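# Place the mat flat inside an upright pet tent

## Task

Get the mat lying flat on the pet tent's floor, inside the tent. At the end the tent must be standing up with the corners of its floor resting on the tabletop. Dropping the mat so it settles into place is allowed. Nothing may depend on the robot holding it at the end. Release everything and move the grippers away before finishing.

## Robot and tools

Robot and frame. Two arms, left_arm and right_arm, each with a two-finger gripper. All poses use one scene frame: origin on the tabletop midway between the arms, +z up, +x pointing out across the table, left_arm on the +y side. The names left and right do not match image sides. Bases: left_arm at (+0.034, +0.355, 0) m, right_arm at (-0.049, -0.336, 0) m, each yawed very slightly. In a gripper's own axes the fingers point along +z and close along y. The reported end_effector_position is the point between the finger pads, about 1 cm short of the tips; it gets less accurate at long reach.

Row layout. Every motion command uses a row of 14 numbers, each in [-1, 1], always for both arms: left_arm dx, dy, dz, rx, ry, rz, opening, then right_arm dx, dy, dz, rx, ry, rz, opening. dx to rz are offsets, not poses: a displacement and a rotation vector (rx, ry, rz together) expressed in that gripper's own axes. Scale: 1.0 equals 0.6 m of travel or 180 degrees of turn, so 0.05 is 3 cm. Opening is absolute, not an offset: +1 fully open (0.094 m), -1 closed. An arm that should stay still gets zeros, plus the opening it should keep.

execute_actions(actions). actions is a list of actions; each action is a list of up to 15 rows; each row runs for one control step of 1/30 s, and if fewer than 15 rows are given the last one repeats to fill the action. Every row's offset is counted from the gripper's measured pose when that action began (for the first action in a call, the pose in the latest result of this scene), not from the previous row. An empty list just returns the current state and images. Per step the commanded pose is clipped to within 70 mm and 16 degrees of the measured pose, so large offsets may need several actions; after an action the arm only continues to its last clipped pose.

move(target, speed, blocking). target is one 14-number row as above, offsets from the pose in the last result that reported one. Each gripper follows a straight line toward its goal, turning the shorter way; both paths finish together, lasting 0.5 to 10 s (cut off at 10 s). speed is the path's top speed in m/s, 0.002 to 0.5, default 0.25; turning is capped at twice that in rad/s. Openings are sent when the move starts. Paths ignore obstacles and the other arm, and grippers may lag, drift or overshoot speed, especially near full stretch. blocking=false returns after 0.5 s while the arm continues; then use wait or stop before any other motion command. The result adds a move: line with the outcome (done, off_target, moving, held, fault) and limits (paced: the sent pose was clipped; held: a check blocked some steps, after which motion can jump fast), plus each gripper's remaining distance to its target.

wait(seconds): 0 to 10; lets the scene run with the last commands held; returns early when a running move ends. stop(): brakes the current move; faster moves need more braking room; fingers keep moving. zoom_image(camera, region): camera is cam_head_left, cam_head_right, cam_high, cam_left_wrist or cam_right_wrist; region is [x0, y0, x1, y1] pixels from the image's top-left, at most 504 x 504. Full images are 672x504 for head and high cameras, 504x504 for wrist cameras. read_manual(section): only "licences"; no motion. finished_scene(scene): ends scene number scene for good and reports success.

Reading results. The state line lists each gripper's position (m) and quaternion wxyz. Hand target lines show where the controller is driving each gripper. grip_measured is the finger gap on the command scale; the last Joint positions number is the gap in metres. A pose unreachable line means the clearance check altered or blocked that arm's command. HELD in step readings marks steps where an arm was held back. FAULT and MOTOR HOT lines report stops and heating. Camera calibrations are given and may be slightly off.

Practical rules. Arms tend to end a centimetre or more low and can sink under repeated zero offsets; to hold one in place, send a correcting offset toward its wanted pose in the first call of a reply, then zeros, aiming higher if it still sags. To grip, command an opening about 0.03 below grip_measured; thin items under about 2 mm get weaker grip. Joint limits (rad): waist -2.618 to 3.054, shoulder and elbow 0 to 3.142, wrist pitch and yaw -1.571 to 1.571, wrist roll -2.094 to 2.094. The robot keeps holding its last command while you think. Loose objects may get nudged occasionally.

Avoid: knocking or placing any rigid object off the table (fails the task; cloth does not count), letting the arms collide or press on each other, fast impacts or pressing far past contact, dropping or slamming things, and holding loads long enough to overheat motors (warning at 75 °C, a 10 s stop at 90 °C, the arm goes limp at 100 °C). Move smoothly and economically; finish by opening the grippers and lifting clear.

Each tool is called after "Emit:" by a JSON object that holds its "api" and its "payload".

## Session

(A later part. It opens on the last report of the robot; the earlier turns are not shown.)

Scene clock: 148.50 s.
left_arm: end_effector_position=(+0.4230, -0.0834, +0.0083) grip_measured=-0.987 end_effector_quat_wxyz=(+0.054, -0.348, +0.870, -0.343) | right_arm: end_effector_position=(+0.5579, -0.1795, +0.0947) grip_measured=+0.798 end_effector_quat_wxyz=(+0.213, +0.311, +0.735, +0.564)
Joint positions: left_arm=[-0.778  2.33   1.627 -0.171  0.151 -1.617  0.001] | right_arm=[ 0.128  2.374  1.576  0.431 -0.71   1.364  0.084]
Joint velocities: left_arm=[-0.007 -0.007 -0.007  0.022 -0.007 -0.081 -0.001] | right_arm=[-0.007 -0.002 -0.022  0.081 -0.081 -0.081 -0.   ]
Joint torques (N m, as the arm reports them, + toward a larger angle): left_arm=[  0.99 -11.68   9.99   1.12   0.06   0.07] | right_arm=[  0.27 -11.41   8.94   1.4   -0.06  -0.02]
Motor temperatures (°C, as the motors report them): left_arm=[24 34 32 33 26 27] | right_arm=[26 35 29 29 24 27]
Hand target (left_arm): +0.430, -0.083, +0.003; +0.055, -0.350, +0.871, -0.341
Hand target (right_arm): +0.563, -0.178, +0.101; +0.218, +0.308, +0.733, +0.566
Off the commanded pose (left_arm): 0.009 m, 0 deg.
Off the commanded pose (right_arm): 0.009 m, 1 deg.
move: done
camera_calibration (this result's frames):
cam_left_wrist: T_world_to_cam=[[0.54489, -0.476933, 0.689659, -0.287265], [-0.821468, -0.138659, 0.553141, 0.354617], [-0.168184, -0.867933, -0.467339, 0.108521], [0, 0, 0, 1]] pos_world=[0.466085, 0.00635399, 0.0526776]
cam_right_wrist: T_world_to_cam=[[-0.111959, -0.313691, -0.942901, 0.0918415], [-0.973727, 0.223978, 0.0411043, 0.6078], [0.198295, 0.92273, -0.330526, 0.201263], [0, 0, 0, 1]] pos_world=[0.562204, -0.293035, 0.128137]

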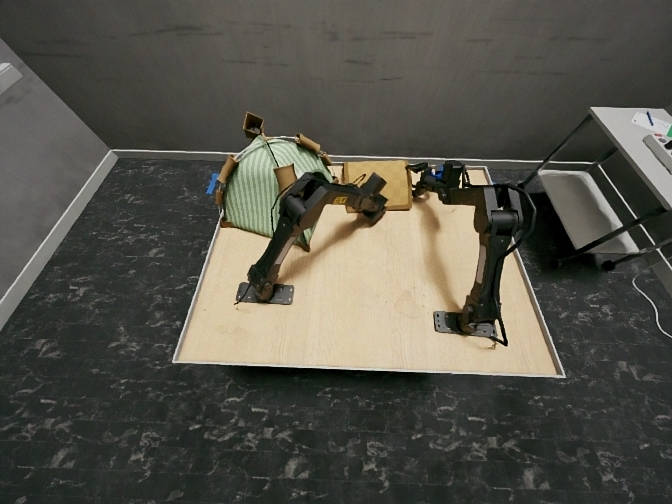

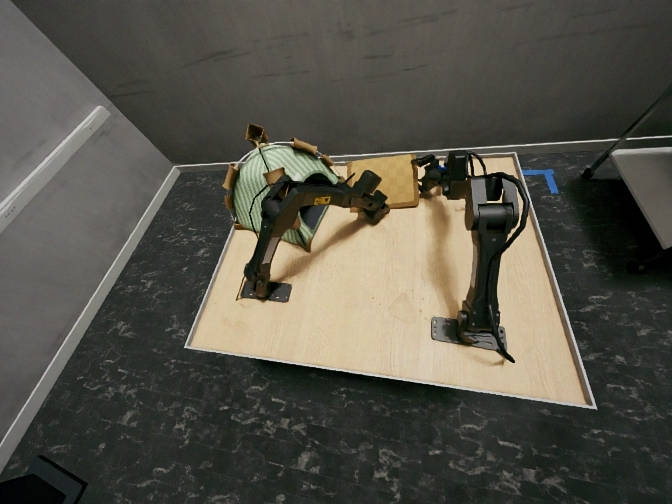

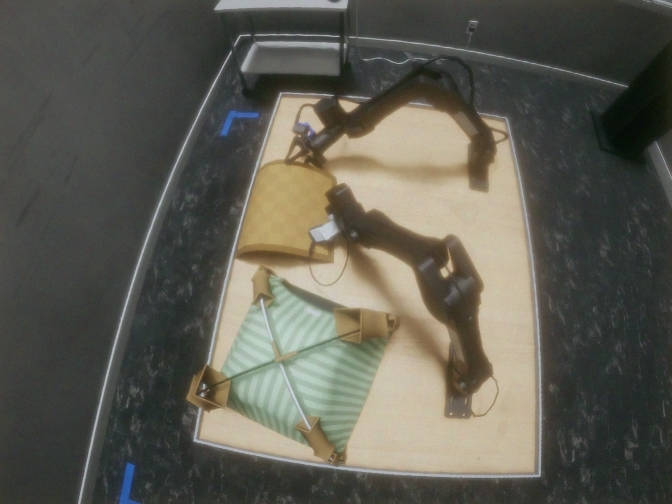

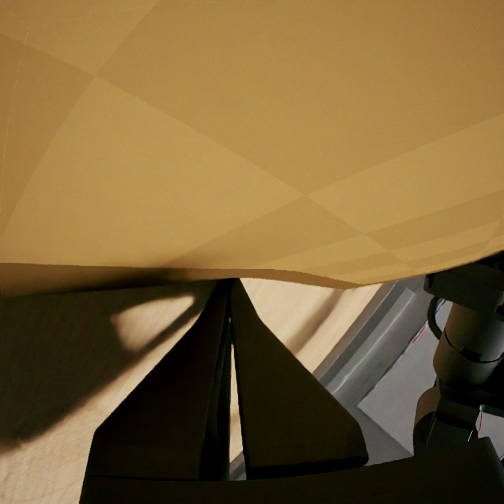

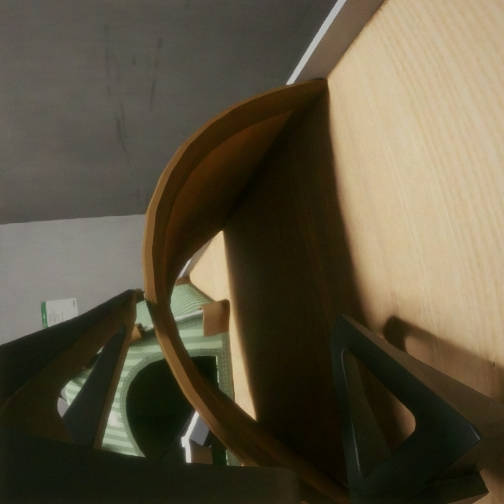

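Emit:
{"api": "move", "payload": {"target": [-0.01,-0.005,0.015,0,0,0,-1, 0,0.07,0,0,0,0,0.8], "speed": 0.1}}

Scene clock: 149.83 s.
left_arm: end_effector_position=(+0.4250, -0.0866, +0.0083) grip_measured=-0.987 end_effector_quat_wxyz=(+0.053, -0.347, +0.870, -0.346) | right_arm: end_effector_position=(+0.5634, -0.1765, +0.1011) grip_measured=+0.798 end_effector_quat_wxyz=(+0.194, +0.328, +0.740, +0.554)
Joint positions: left_arm=[-0.778  2.342  1.645 -0.173  0.156 -1.617  0.001] | right_arm=[ 0.134  2.374  1.652  0.303 -0.701  1.37   0.084]
Joint velocities: left_arm=[ 0.002 -0.017 -0.007 -0.037  0.022 -0.007 -0.001] | right_arm=[-0.002 -0.017 -0.002 -0.022  0.051 -0.022 -0.   ]
Joint torques (N m, as the arm reports them, + toward a larger angle): left_arm=[  1.06 -12.     9.87   1.13   0.07   0.06] | right_arm=[  0.57 -14.84   8.9    1.34  -0.1    0.  ]
Motor temperatures (°C, as the motors report them): left_arm=[24 34 32 33 26 27] | right_arm=[26 35 29 29 24 27]
Hand target (left_arm): +0.432, -0.086, +0.003; +0.054, -0.348, +0.870, -0.344
Hand target (right_arm): +0.567, -0.172, +0.135; +0.213, +0.311, +0.734, +0.565
Off the commanded pose (left_arm): 0.009 m, 0 deg.
Off the commanded pose (right_arm): 0.034 m, 3 deg.
move: off_target (right_arm)
camera_calibration (this result's frames):
cam_left_wrist: T_world_to_cam=[[0.543026, -0.474577, 0.692748, -0.288956], [-0.822238, -0.133071, 0.553368, 0.356609], [-0.170431, -0.870097, -0.462476, 0.1068], [0, 0, 0, 1]] pos_world=[0.46833, 0.00324819, 0.0522301]
cam_right_wrist: T_world_to_cam=[[-0.16618, -0.315435, -0.934283, 0.128716], [-0.968903, 0.228384, 0.0952305, 0.604815], [0.183336, 0.921055, -0.343578, 0.209034], [0, 0, 0, 1]] pos_world=[0.569074, -0.29006, 0.13448]

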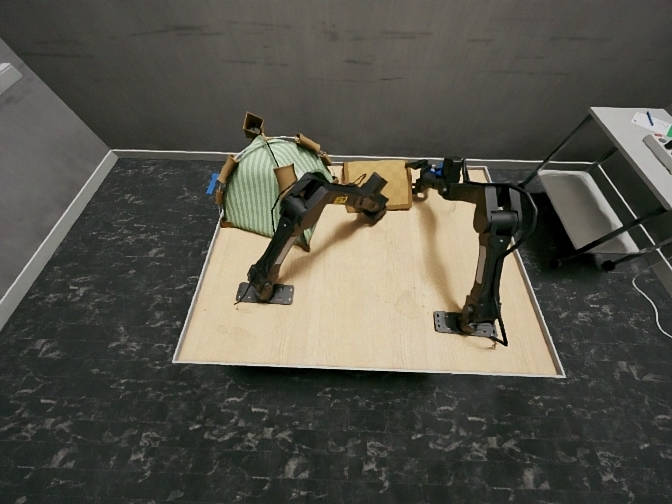

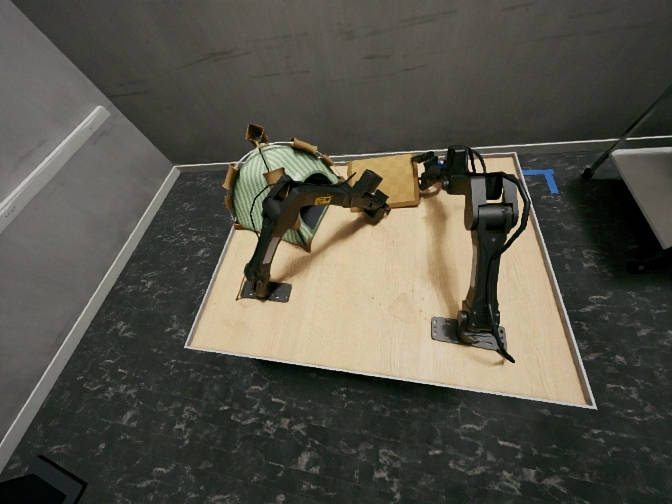

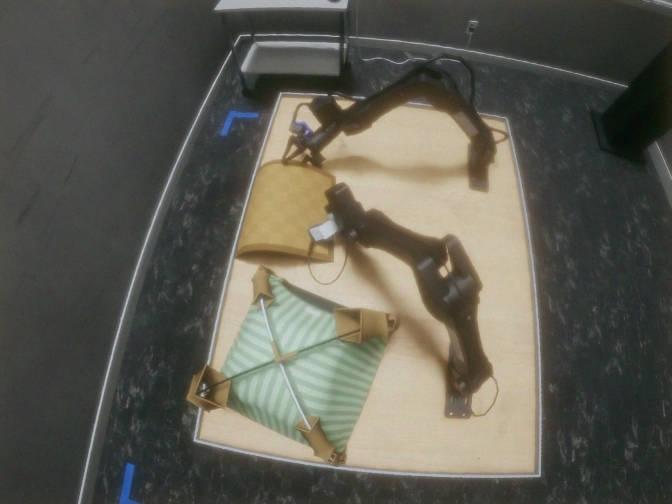

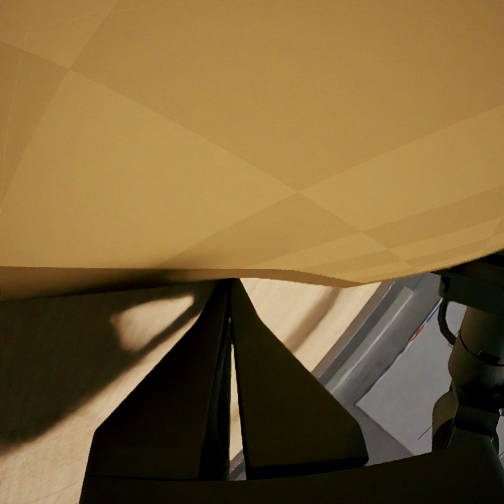

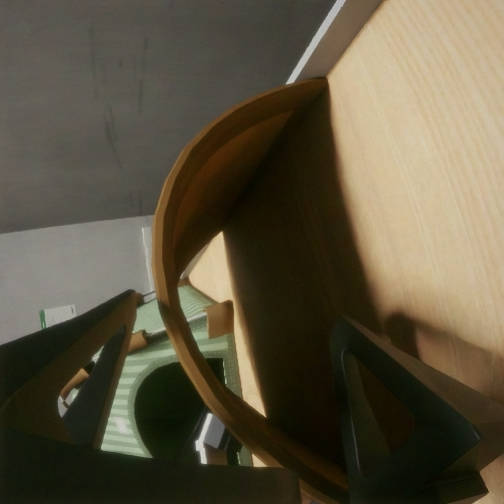

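Emit:
{"api": "move", "payload": {"target": [-0.01,-0.005,0.01,0,0,0,-1, 0,0.11,0.0,0,0,0,0.8], "speed": 0.1}}

Emit:
{"api": "move", "payload": {"target": [-0.01,-0.005,0.01,0,0,0,-1, 0.03,0.06,0.06,0,0,0,0.8], "speed": 0.08}}

Scene clock: 151.17 s.
left_arm: end_effector_position=(+0.4246, -0.0869, +0.0084) grip_measured=-0.987 end_effector_quat_wxyz=(+0.051, -0.347, +0.870, -0.346) | right_arm: end_effector_position=(+0.5810, -0.1716, +0.1433) grip_measured=+0.798 end_effector_quat_wxyz=(+0.187, +0.340, +0.742, +0.546)
Joint positions: left_arm=[-0.778  2.342  1.645 -0.173  0.159 -1.617  0.001] | right_arm=[ 0.144  2.374  1.856  0.075 -0.68   1.381  0.084]
Joint velocities: left_arm=[-0.027 -0.012  0.007  0.022 -0.081  0.022  0.   ] | right_arm=[ 0.017 -0.022 -0.022 -0.051 -0.007  0.037 -0.001]
Joint torques (N m, as the arm reports them, + toward a larger angle): left_arm=[  1.14 -11.73  10.53   1.14   0.09   0.08] | right_arm=[  0.71 -13.47   9.46   1.35  -0.17   0.  ]
Motor temperatures (°C, as the motors report them): left_arm=[24 34 32 33 26 27] | right_arm=[26 36 29 29 24 27]
Hand target (left_arm): +0.433, -0.087, +0.005; +0.053, -0.347, +0.870, -0.346
Hand target (right_arm): +0.582, -0.165, +0.163; +0.194, +0.328, +0.740, +0.554
Off the commanded pose (left_arm): 0.009 m, 0 deg.
Off the commanded pose (right_arm): 0.021 m, 2 deg.
move: off_target (right_arm)
camera_calibration (this result's frames):
cam_left_wrist: T_world_to_cam=[[0.543223, -0.474528, 0.692626, -0.289012], [-0.821654, -0.130868, 0.55476, 0.356165], [-0.172607, -0.870458, -0.460989, 0.107388], [0, 0, 0, 1]] pos_world=[0.468178, 0.00294292, 0.0520959]
cam_right_wrist: T_world_to_cam=[[-0.198288, -0.316839, -0.927521, 0.190084], [-0.962744, 0.240477, 0.123672, 0.611147], [0.183863, 0.917488, -0.352719, 0.216112], [0, 0, 0, 1]] pos_world=[0.586334, -0.28502, 0.176952]

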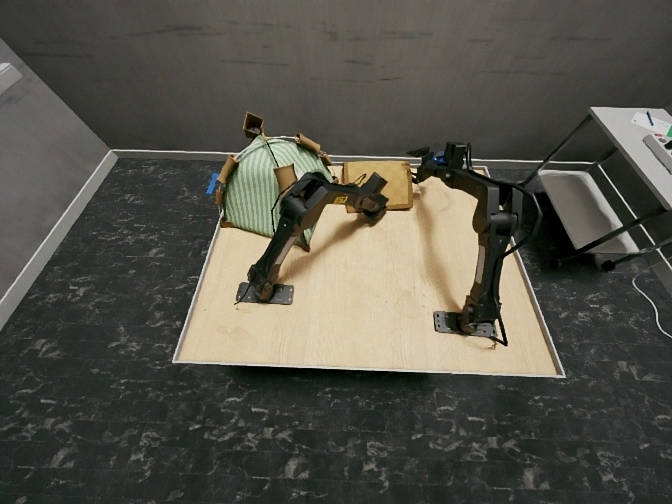

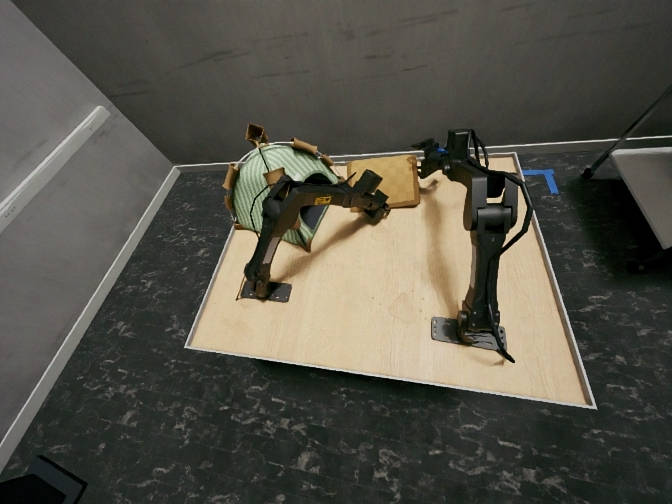

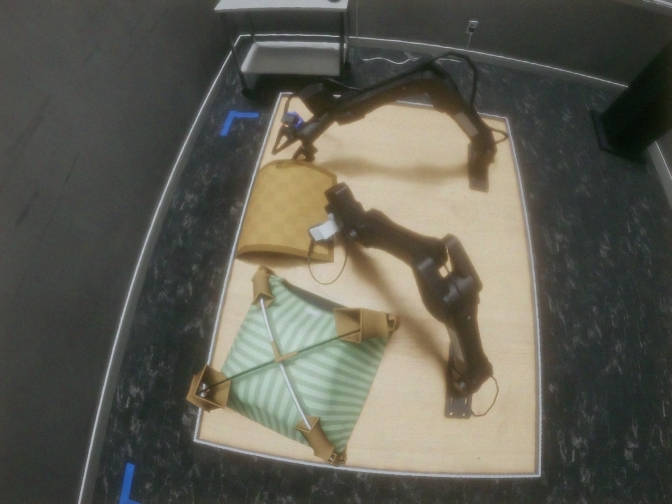

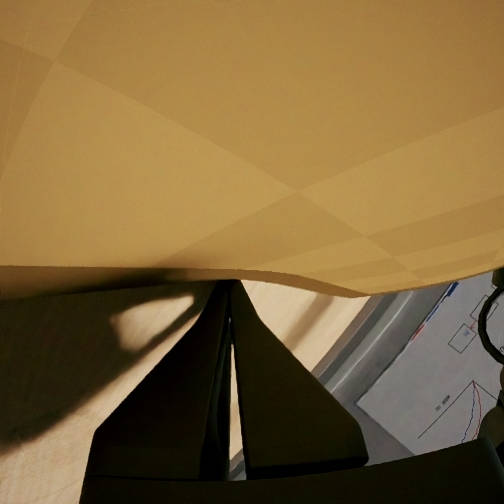

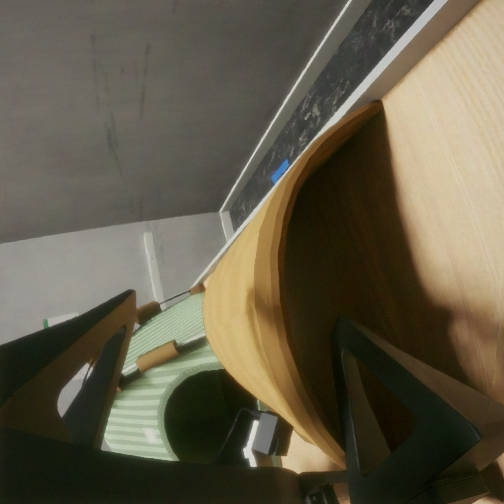

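Scene clock: 152.50 s.
left_arm: end_effector_position=(+0.4243, -0.0871, +0.0085) grip_measured=-0.987 end_effector_quat_wxyz=(+0.050, -0.346, +0.870, -0.347) | right_arm: end_effector_position=(+0.6016, -0.1335, +0.1559) grip_measured=+0.798 end_effector_quat_wxyz=(+0.185, +0.347, +0.743, +0.541)
Joint positions: left_arm=[-0.778  2.342  1.645 -0.173  0.161 -1.617  0.001] | right_arm=[ 0.214  2.474  2.096 -0.057 -0.608  1.419  0.084]
Joint velocities: left_arm=[-0.007  0.017 -0.002 -0.037  0.007  0.007 -0.   ] | right_arm=[-0.002  0.002 -0.007 -0.037 -0.022 -0.037 -0.001]
Joint torques (N m, as the arm reports them, + toward a larger angle): left_arm=[  1.17 -11.8   10.51   1.13   0.07   0.08] | right_arm=[  0.59 -12.94   9.81   1.37  -0.14   0.04]
Motor temperatures (°C, as the motors report them): left_arm=[24 34 32 33 26 27] | right_arm=[26 36 29 29 24 27]
Hand target (left_arm): +0.433, -0.088, +0.005; +0.051, -0.347, +0.870, -0.347
Hand target (right_arm): +0.602, -0.128, +0.166; +0.187, +0.340, +0.742, +0.547
Off the commanded pose (left_arm): 0.009 m, 0 deg.
Off the commanded pose (right_arm): 0.012 m, 1 deg.
move: off_target (right_arm)
camera_calibration (this result's frames):
cam_left_wrist: T_world_to_cam=[[0.543393, -0.474487, 0.692522, -0.289059], [-0.821148, -0.128979, 0.555949, 0.355783], [-0.17447, -0.870762, -0.459711, 0.107891], [0, 0, 0, 1]] pos_world=[0.468047, 0.00268132, 0.0519814]
cam_right_wrist: T_world_to_cam=[[-0.214366, -0.319328, -0.92308, 0.226559], [-0.958793, 0.249189, 0.136456, 0.617077], [0.186447, 0.914295, -0.359587, 0.180932], [0, 0, 0, 1]] pos_world=[0.606481, -0.246847, 0.189989]

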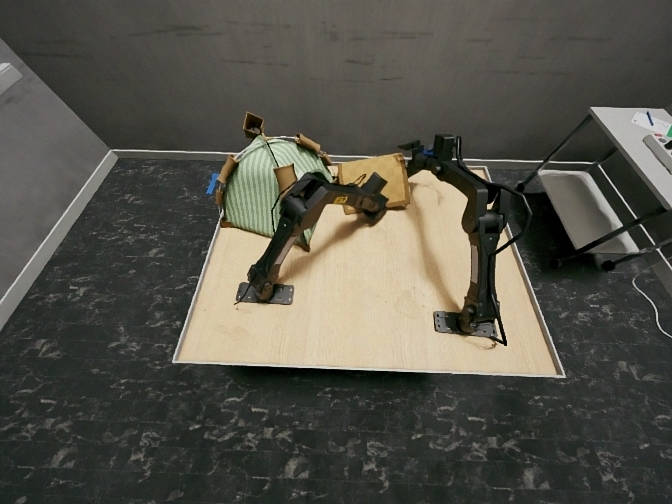

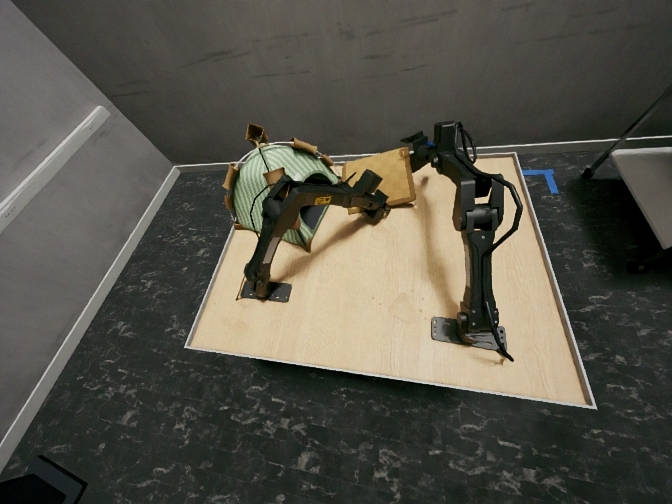

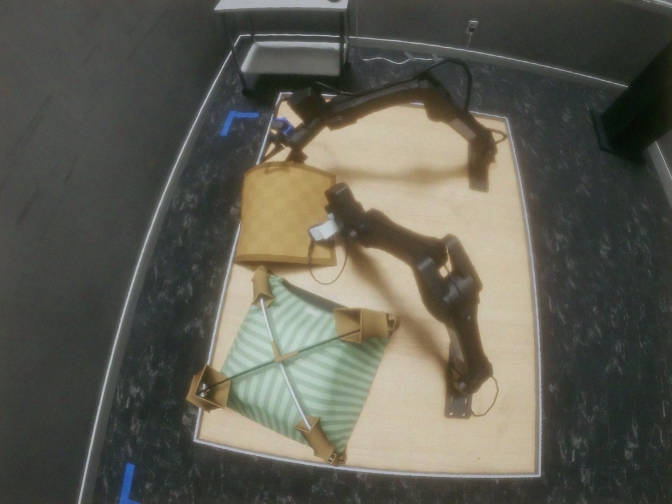

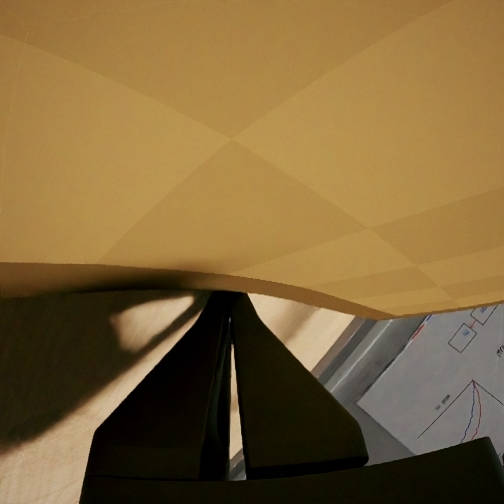

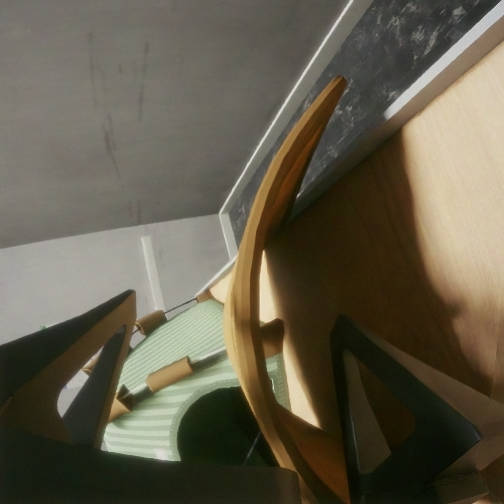

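Lower finger is lifting it. Close now.

Emit:
{"api": "move", "payload": {"target": [-0.005,0,0.005,0,0,0,-1, 0.02,0.0,0.02,0,0,0,-1], "speed": 0.08}}

Scene clock: 153.33 s.
left_arm: end_effector_position=(+0.4244, -0.0872, +0.0085) grip_measured=-0.987 end_effector_quat_wxyz=(+0.051, -0.346, +0.870, -0.347) | right_arm: end_effector_position=(+0.6011, -0.1256, +0.1549) grip_measured=-0.886 end_effector_quat_wxyz=(+0.186, +0.352, +0.743, +0.538)
Joint positions: left_arm=[-0.778  2.342  1.645 -0.172  0.161 -1.617  0.001] | right_arm=[ 0.231  2.474  2.096 -0.056 -0.581  1.43   0.005]
Joint velocities: left_arm=[-0.002 -0.007  0.007 -0.066 -0.095  0.066 -0.001] | right_arm=[-0.002 -0.007  0.007 -0.007  0.007 -0.037 -0.   ]
Joint torques (N m, as the arm reports them, + toward a larger angle): left_arm=[  0.66 -12.89   8.4    1.2    0.07   0.02] | right_arm=[  0.99 -12.27   8.03   1.63  -0.13   0.05]
Motor temperatures (°C, as the motors report them): left_arm=[24 35 32 33 26 27] | right_arm=[26 37 29 29 24 27]
Hand target (left_arm): +0.428, -0.087, +0.006; +0.051, -0.346, +0.870, -0.347
Hand target (right_arm): +0.601, -0.117, +0.153; +0.184, +0.347, +0.743, +0.541
Off the commanded pose (left_arm): 0.004 m, 0 deg.
Off the commanded pose (right_arm): 0.009 m, 1 deg.
move: done
camera_calibration (this result's frames):
cam_left_wrist: T_world_to_cam=[[0.543209, -0.474297, 0.692796, -0.289061], [-0.821296, -0.128827, 0.555767, 0.355861], [-0.174348, -0.870888, -0.459518, 0.107819], [0, 0, 0, 1]] pos_world=[0.468086, 0.00264166, 0.052029]
cam_right_wrist: T_world_to_cam=[[-0.222619, -0.320305, -0.920785, 0.232533], [-0.955278, 0.260234, 0.140433, 0.61343], [0.194638, 0.910869, -0.363914, 0.168796], [0, 0, 0, 1]] pos_world=[0.604909, -0.238904, 0.189394]

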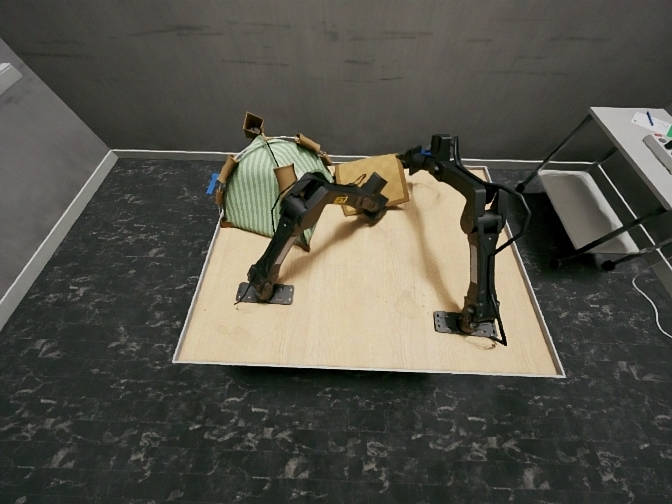

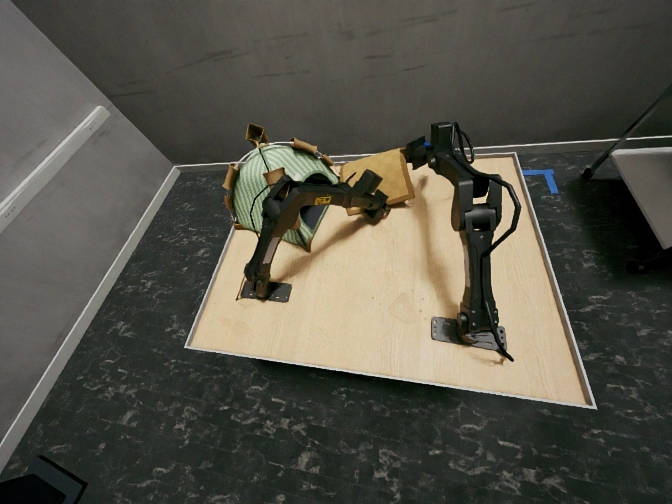

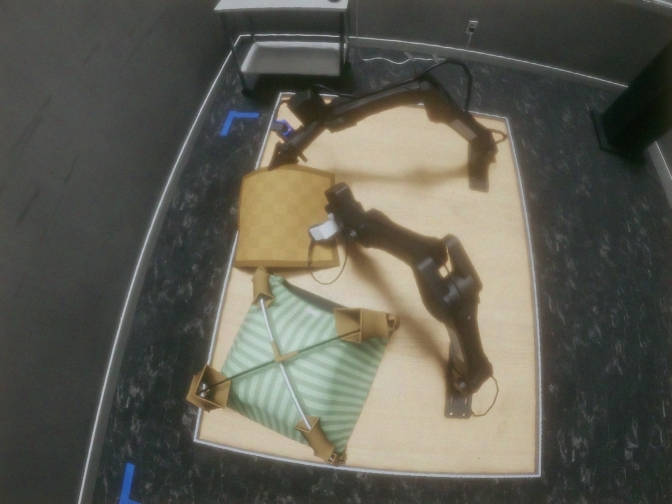

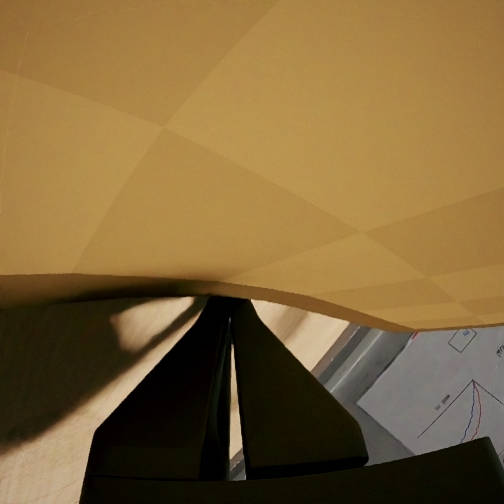

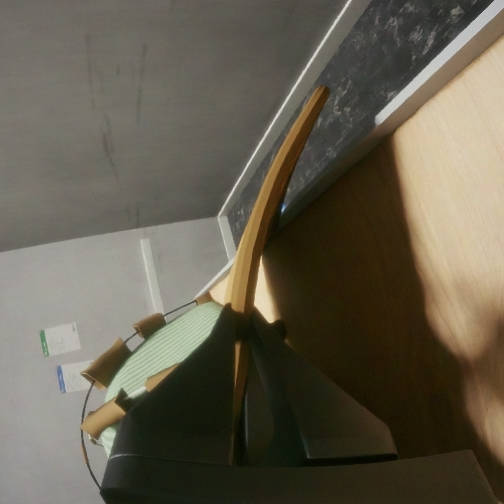

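Emit:
{"api": "move", "payload": {"target": [0.13,0.16,-0.44,0,0,0,-1, 0,0.02,0,0,0,0,-1], "speed": 0.2}}

Emit:
{"api": "move", "payload": {"target": [0,0,0,0,0,0,-1, 0.02,0.04,-0.26,0,0,0,-1], "speed": 0.12}}

Scene clock: 155.70 s.
left_arm: end_effector_position=(+0.2308, +0.0573, +0.1622) grip_measured=-0.987 end_effector_quat_wxyz=(+0.048, -0.344, +0.867, -0.359) | right_arm: end_effector_position=(+0.5999, -0.1245, +0.1542) grip_measured=-0.886 end_effector_quat_wxyz=(+0.174, +0.356, +0.747, +0.534)
Joint positions: left_arm=[-0.931  1.258  0.922 -0.497  0.072 -1.736  0.001] | right_arm=[ 0.231  2.485  2.132 -0.109 -0.59   1.431  0.005]
Joint velocities: left_arm=[-0.012  0.012 -0.002  0.051 -0.081 -0.051  0.   ] | right_arm=[-0.007  0.017 -0.022 -0.081 -0.022  0.007  0.001]
Joint torques (N m, as the arm reports them, + toward a larger angle): left_arm=[-0.85 -6.04  6.25  1.06 -0.14 -0.06] | right_arm=[  0.22 -12.94   9.92   1.48   0.01   0.01]
Motor temperatures (°C, as the motors report them): left_arm=[24 35 32 33 26 27] | right_arm=[26 37 29 30 24 27]
Hand target (left_arm): +0.226, +0.065, +0.156; +0.052, -0.346, +0.870, -0.347
Hand target (right_arm): +0.605, -0.124, +0.166; +0.186, +0.352, +0.743, +0.538
Off the commanded pose (left_arm): 0.010 m, 1 deg.
Off the commanded pose (right_arm): 0.013 m, 2 deg.
move: off_target (right_arm)
camera_calibration (this result's frames):
cam_left_wrist: T_world_to_cam=[[0.536667, -0.459856, 0.707475, -0.223532], [-0.825195, -0.110958, 0.553843, 0.130321], [-0.176187, -0.881034, -0.439018, 0.268223], [0, 0, 0, 1]] pos_world=[0.27476, 0.147981, 0.203721]
cam_right_wrist: T_world_to_cam=[[-0.245699, -0.32261, -0.914087, 0.244559], [-0.953054, 0.252559, 0.167037, 0.60573], [0.176973, 0.912215, -0.369518, 0.179323], [0, 0, 0, 1]] pos_world=[0.605646, -0.237666, 0.188632]

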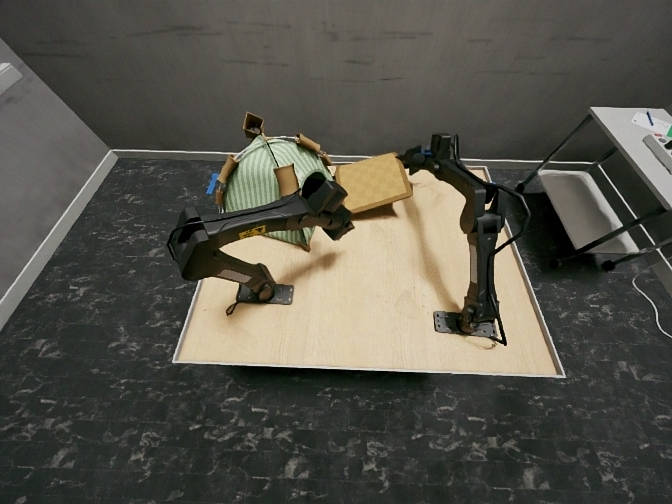

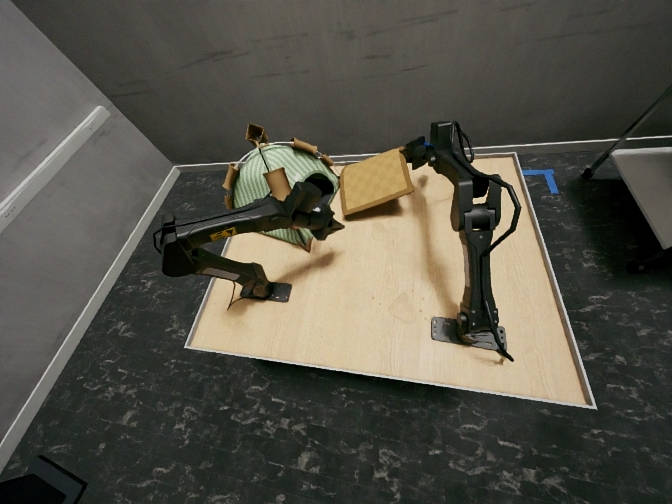

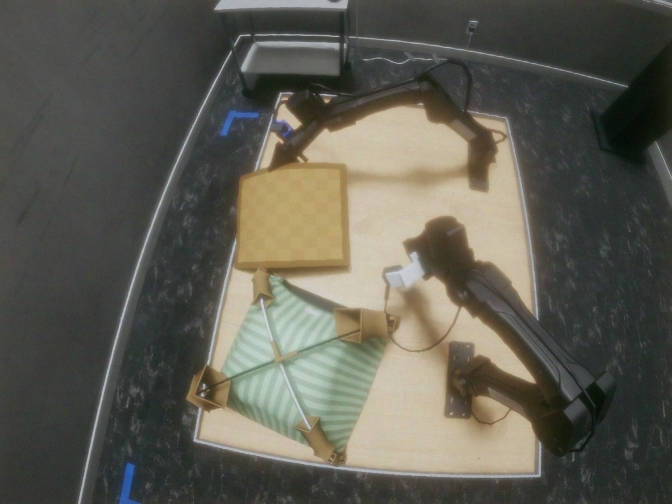

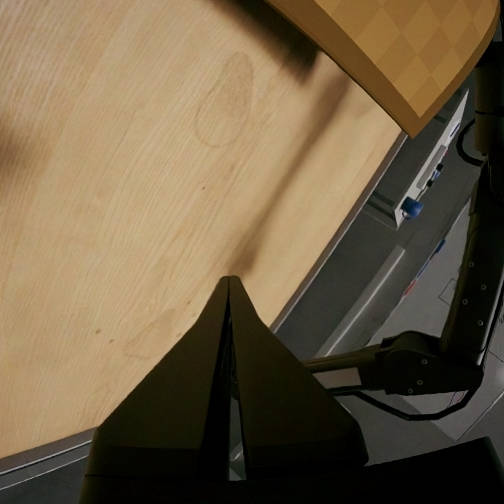

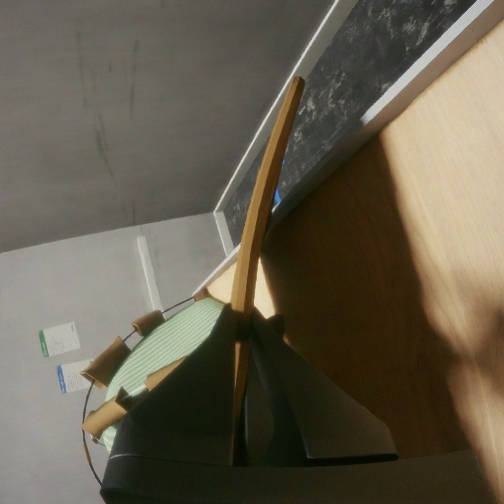

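Scene clock: 157.57 s.
left_arm: end_effector_position=(+0.2308, +0.0573, +0.1622) grip_measured=-0.987 end_effector_quat_wxyz=(+0.048, -0.344, +0.867, -0.359) | right_arm: end_effector_position=(+0.5084, -0.2166, +0.2205) grip_measured=-0.886 end_effector_quat_wxyz=(+0.167, +0.370, +0.748, +0.525)
Joint positions: left_arm=[-0.931  1.258  0.922 -0.497  0.072 -1.736  0.001] | right_arm=[ 0.065  2.014  1.656 -0.194 -0.721  1.335  0.005]
Joint velocities: left_arm=[ 0.002  0.002  0.012 -0.022 -0.007  0.066  0.   ] | right_arm=[-0.002 -0.002 -0.007 -0.022 -0.11   0.022  0.   ]
Joint torques (N m, as the arm reports them, + toward a larger angle): left_arm=[-0.01 -4.63  8.11  1.24  0.01  0.01] | right_arm=[ -0.28 -12.5    6.88   1.35  -0.35  -0.11]
Motor temperatures (°C, as the motors report them): left_arm=[24 34 32 33 26 27] | right_arm=[26 38 29 30 24 27]
Hand target (left_arm): +0.231, +0.057, +0.162; +0.048, -0.344, +0.867, -0.359
Hand target (right_arm): +0.502, -0.216, +0.237; +0.175, +0.356, +0.748, +0.532
Off the commanded pose (left_arm): 0.000 m, 0 deg.
Off the commanded pose (right_arm): 0.017 m, 2 deg.
move: off_target (right_arm)
camera_calibration (this result's frames):
cam_left_wrist: T_world_to_cam=[[0.536667, -0.459856, 0.707475, -0.223532], [-0.825195, -0.110958, 0.553843, 0.130321], [-0.176187, -0.881034, -0.439018, 0.268223], [0, 0, 0, 1]] pos_world=[0.27476, 0.147981, 0.203721]
cam_right_wrist: T_world_to_cam=[[-0.27909, -0.323455, -0.904149, 0.267567], [-0.943402, 0.268035, 0.195318, 0.522849], [0.179167, 0.907488, -0.379954, 0.304214], [0, 0, 0, 1]] pos_world=[0.513427, -0.329667, 0.255385]

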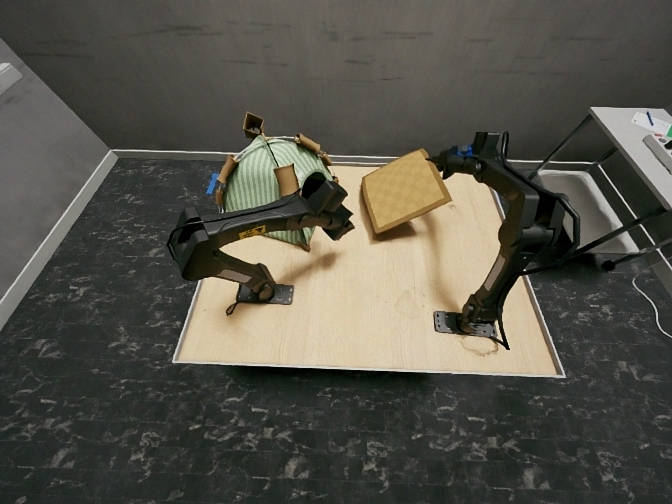

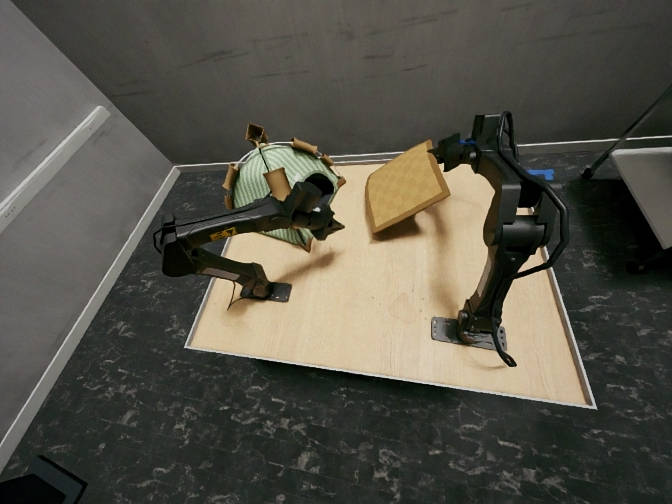

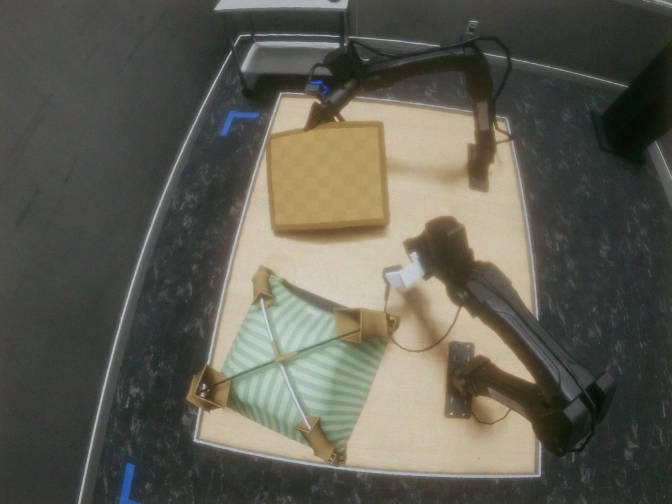

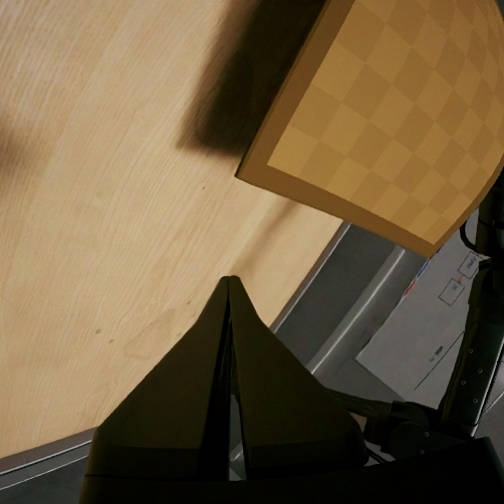

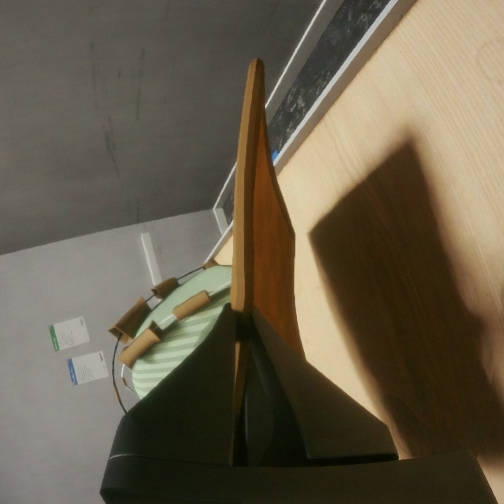

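Emit:
{"api": "move", "payload": {"target": [0,0,0,0,0,0,-1, 0,0.0,0,-0.13,0.05,0.12,-1], "speed": 0.12}}

Scene clock: 160.83 s.
left_arm: end_effector_position=(+0.2308, +0.0573, +0.1622) grip_measured=-0.987 end_effector_quat_wxyz=(+0.048, -0.344, +0.867, -0.359) | right_arm: end_effector_position=(+0.5057, -0.2133, +0.2148) grip_measured=-0.886 end_effector_quat_wxyz=(+0.076, +0.425, +0.573, +0.697)
Joint positions: left_arm=[-0.931  1.258  0.922 -0.497  0.072 -1.736  0.001] | right_arm=[ 0.043  2.074  1.291  0.758 -0.844  2.081  0.005]
Joint velocities: left_arm=[-0.002 -0.007 -0.002 -0.037 -0.051 -0.007 -0.001] | right_arm=[-0.012  0.002 -0.022  0.066  0.051 -0.007 -0.001]
Joint torques (N m, as the arm reports them, + toward a larger angle): left_arm=[-0.05 -4.59  8.06  1.24  0.04  0.02] | right_arm=[-0.35 -9.68  6.52  1.82  0.06  0.09]
Motor temperatures (°C, as the motors report them): left_arm=[24 34 32 33 26 27] | right_arm=[26 38 29 31 24 27]
Hand target (left_arm): +0.231, +0.057, +0.162; +0.048, -0.344, +0.867, -0.359
Hand target (right_arm): +0.507, -0.216, +0.220; +0.085, +0.418, +0.568, +0.704
Off the commanded pose (left_arm): 0.000 m, 0 deg.
Off the commanded pose (right_arm): 0.007 m, 3 deg.
joint sent to its limit (right arm) — the command would take joint 6 (wrist roll) past its upper limit, so that joint was sent only as far as its limit.
move: off_target (right_arm)
camera_calibration (this result's frames):
cam_left_wrist: T_world_to_cam=[[0.536667, -0.459856, 0.707475, -0.223532], [-0.825195, -0.110958, 0.553843, 0.130321], [-0.176187, -0.881034, -0.439018, 0.268223], [0, 0, 0, 1]] pos_world=[0.27476, 0.147981, 0.203721]
cam_right_wrist: T_world_to_cam=[[-0.290312, 0.198128, -0.936197, 0.386561], [-0.927471, 0.182633, 0.326257, 0.466204], [0.235621, 0.963011, 0.130737, 0.173196], [0, 0, 0, 1]] pos_world=[0.503805, -0.328523, 0.187151]

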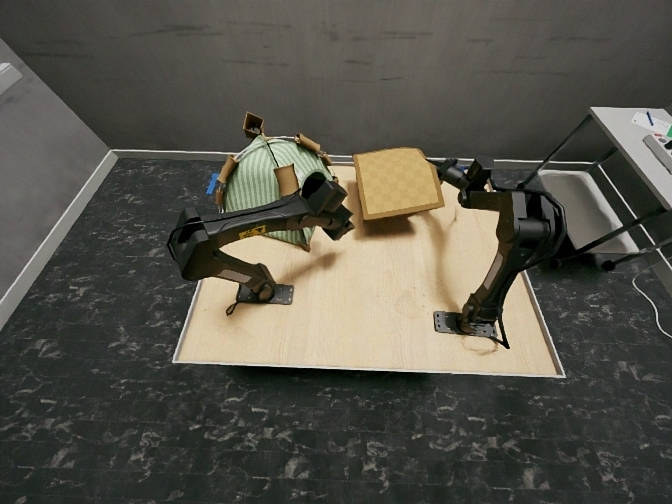

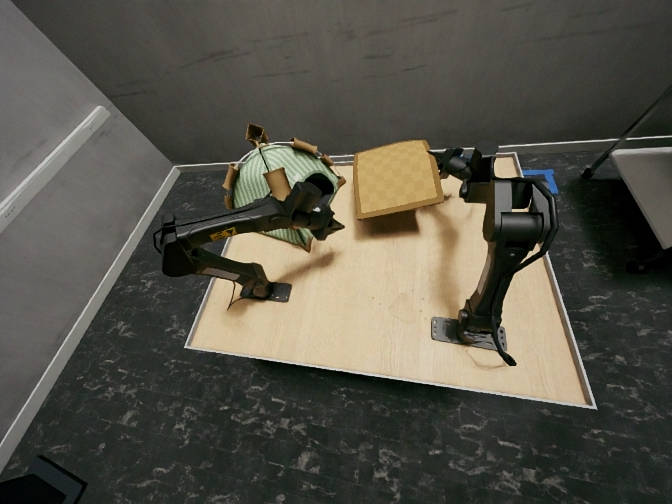

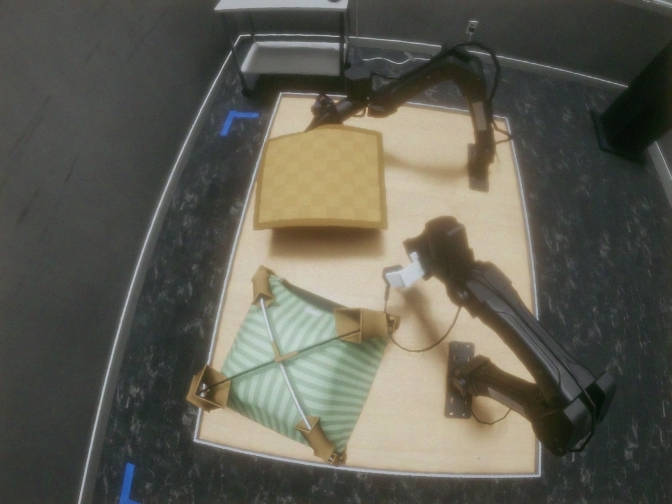

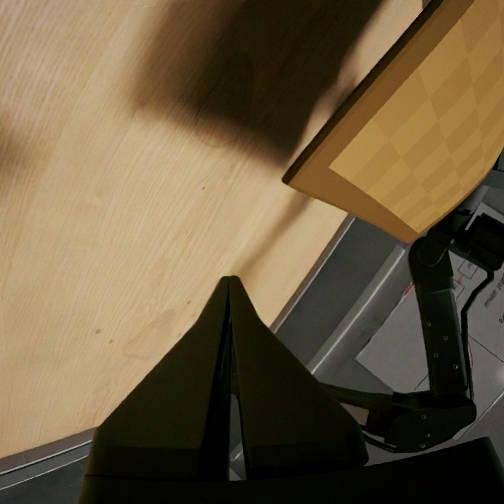

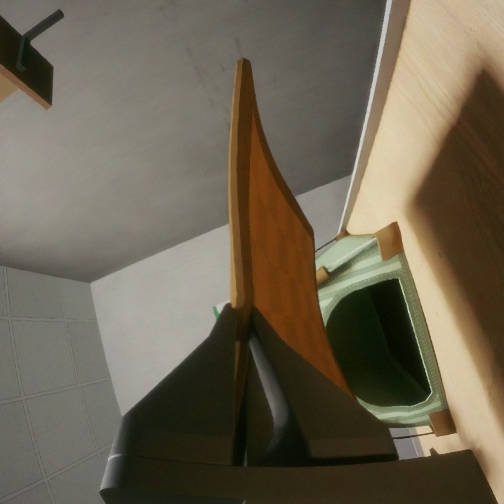

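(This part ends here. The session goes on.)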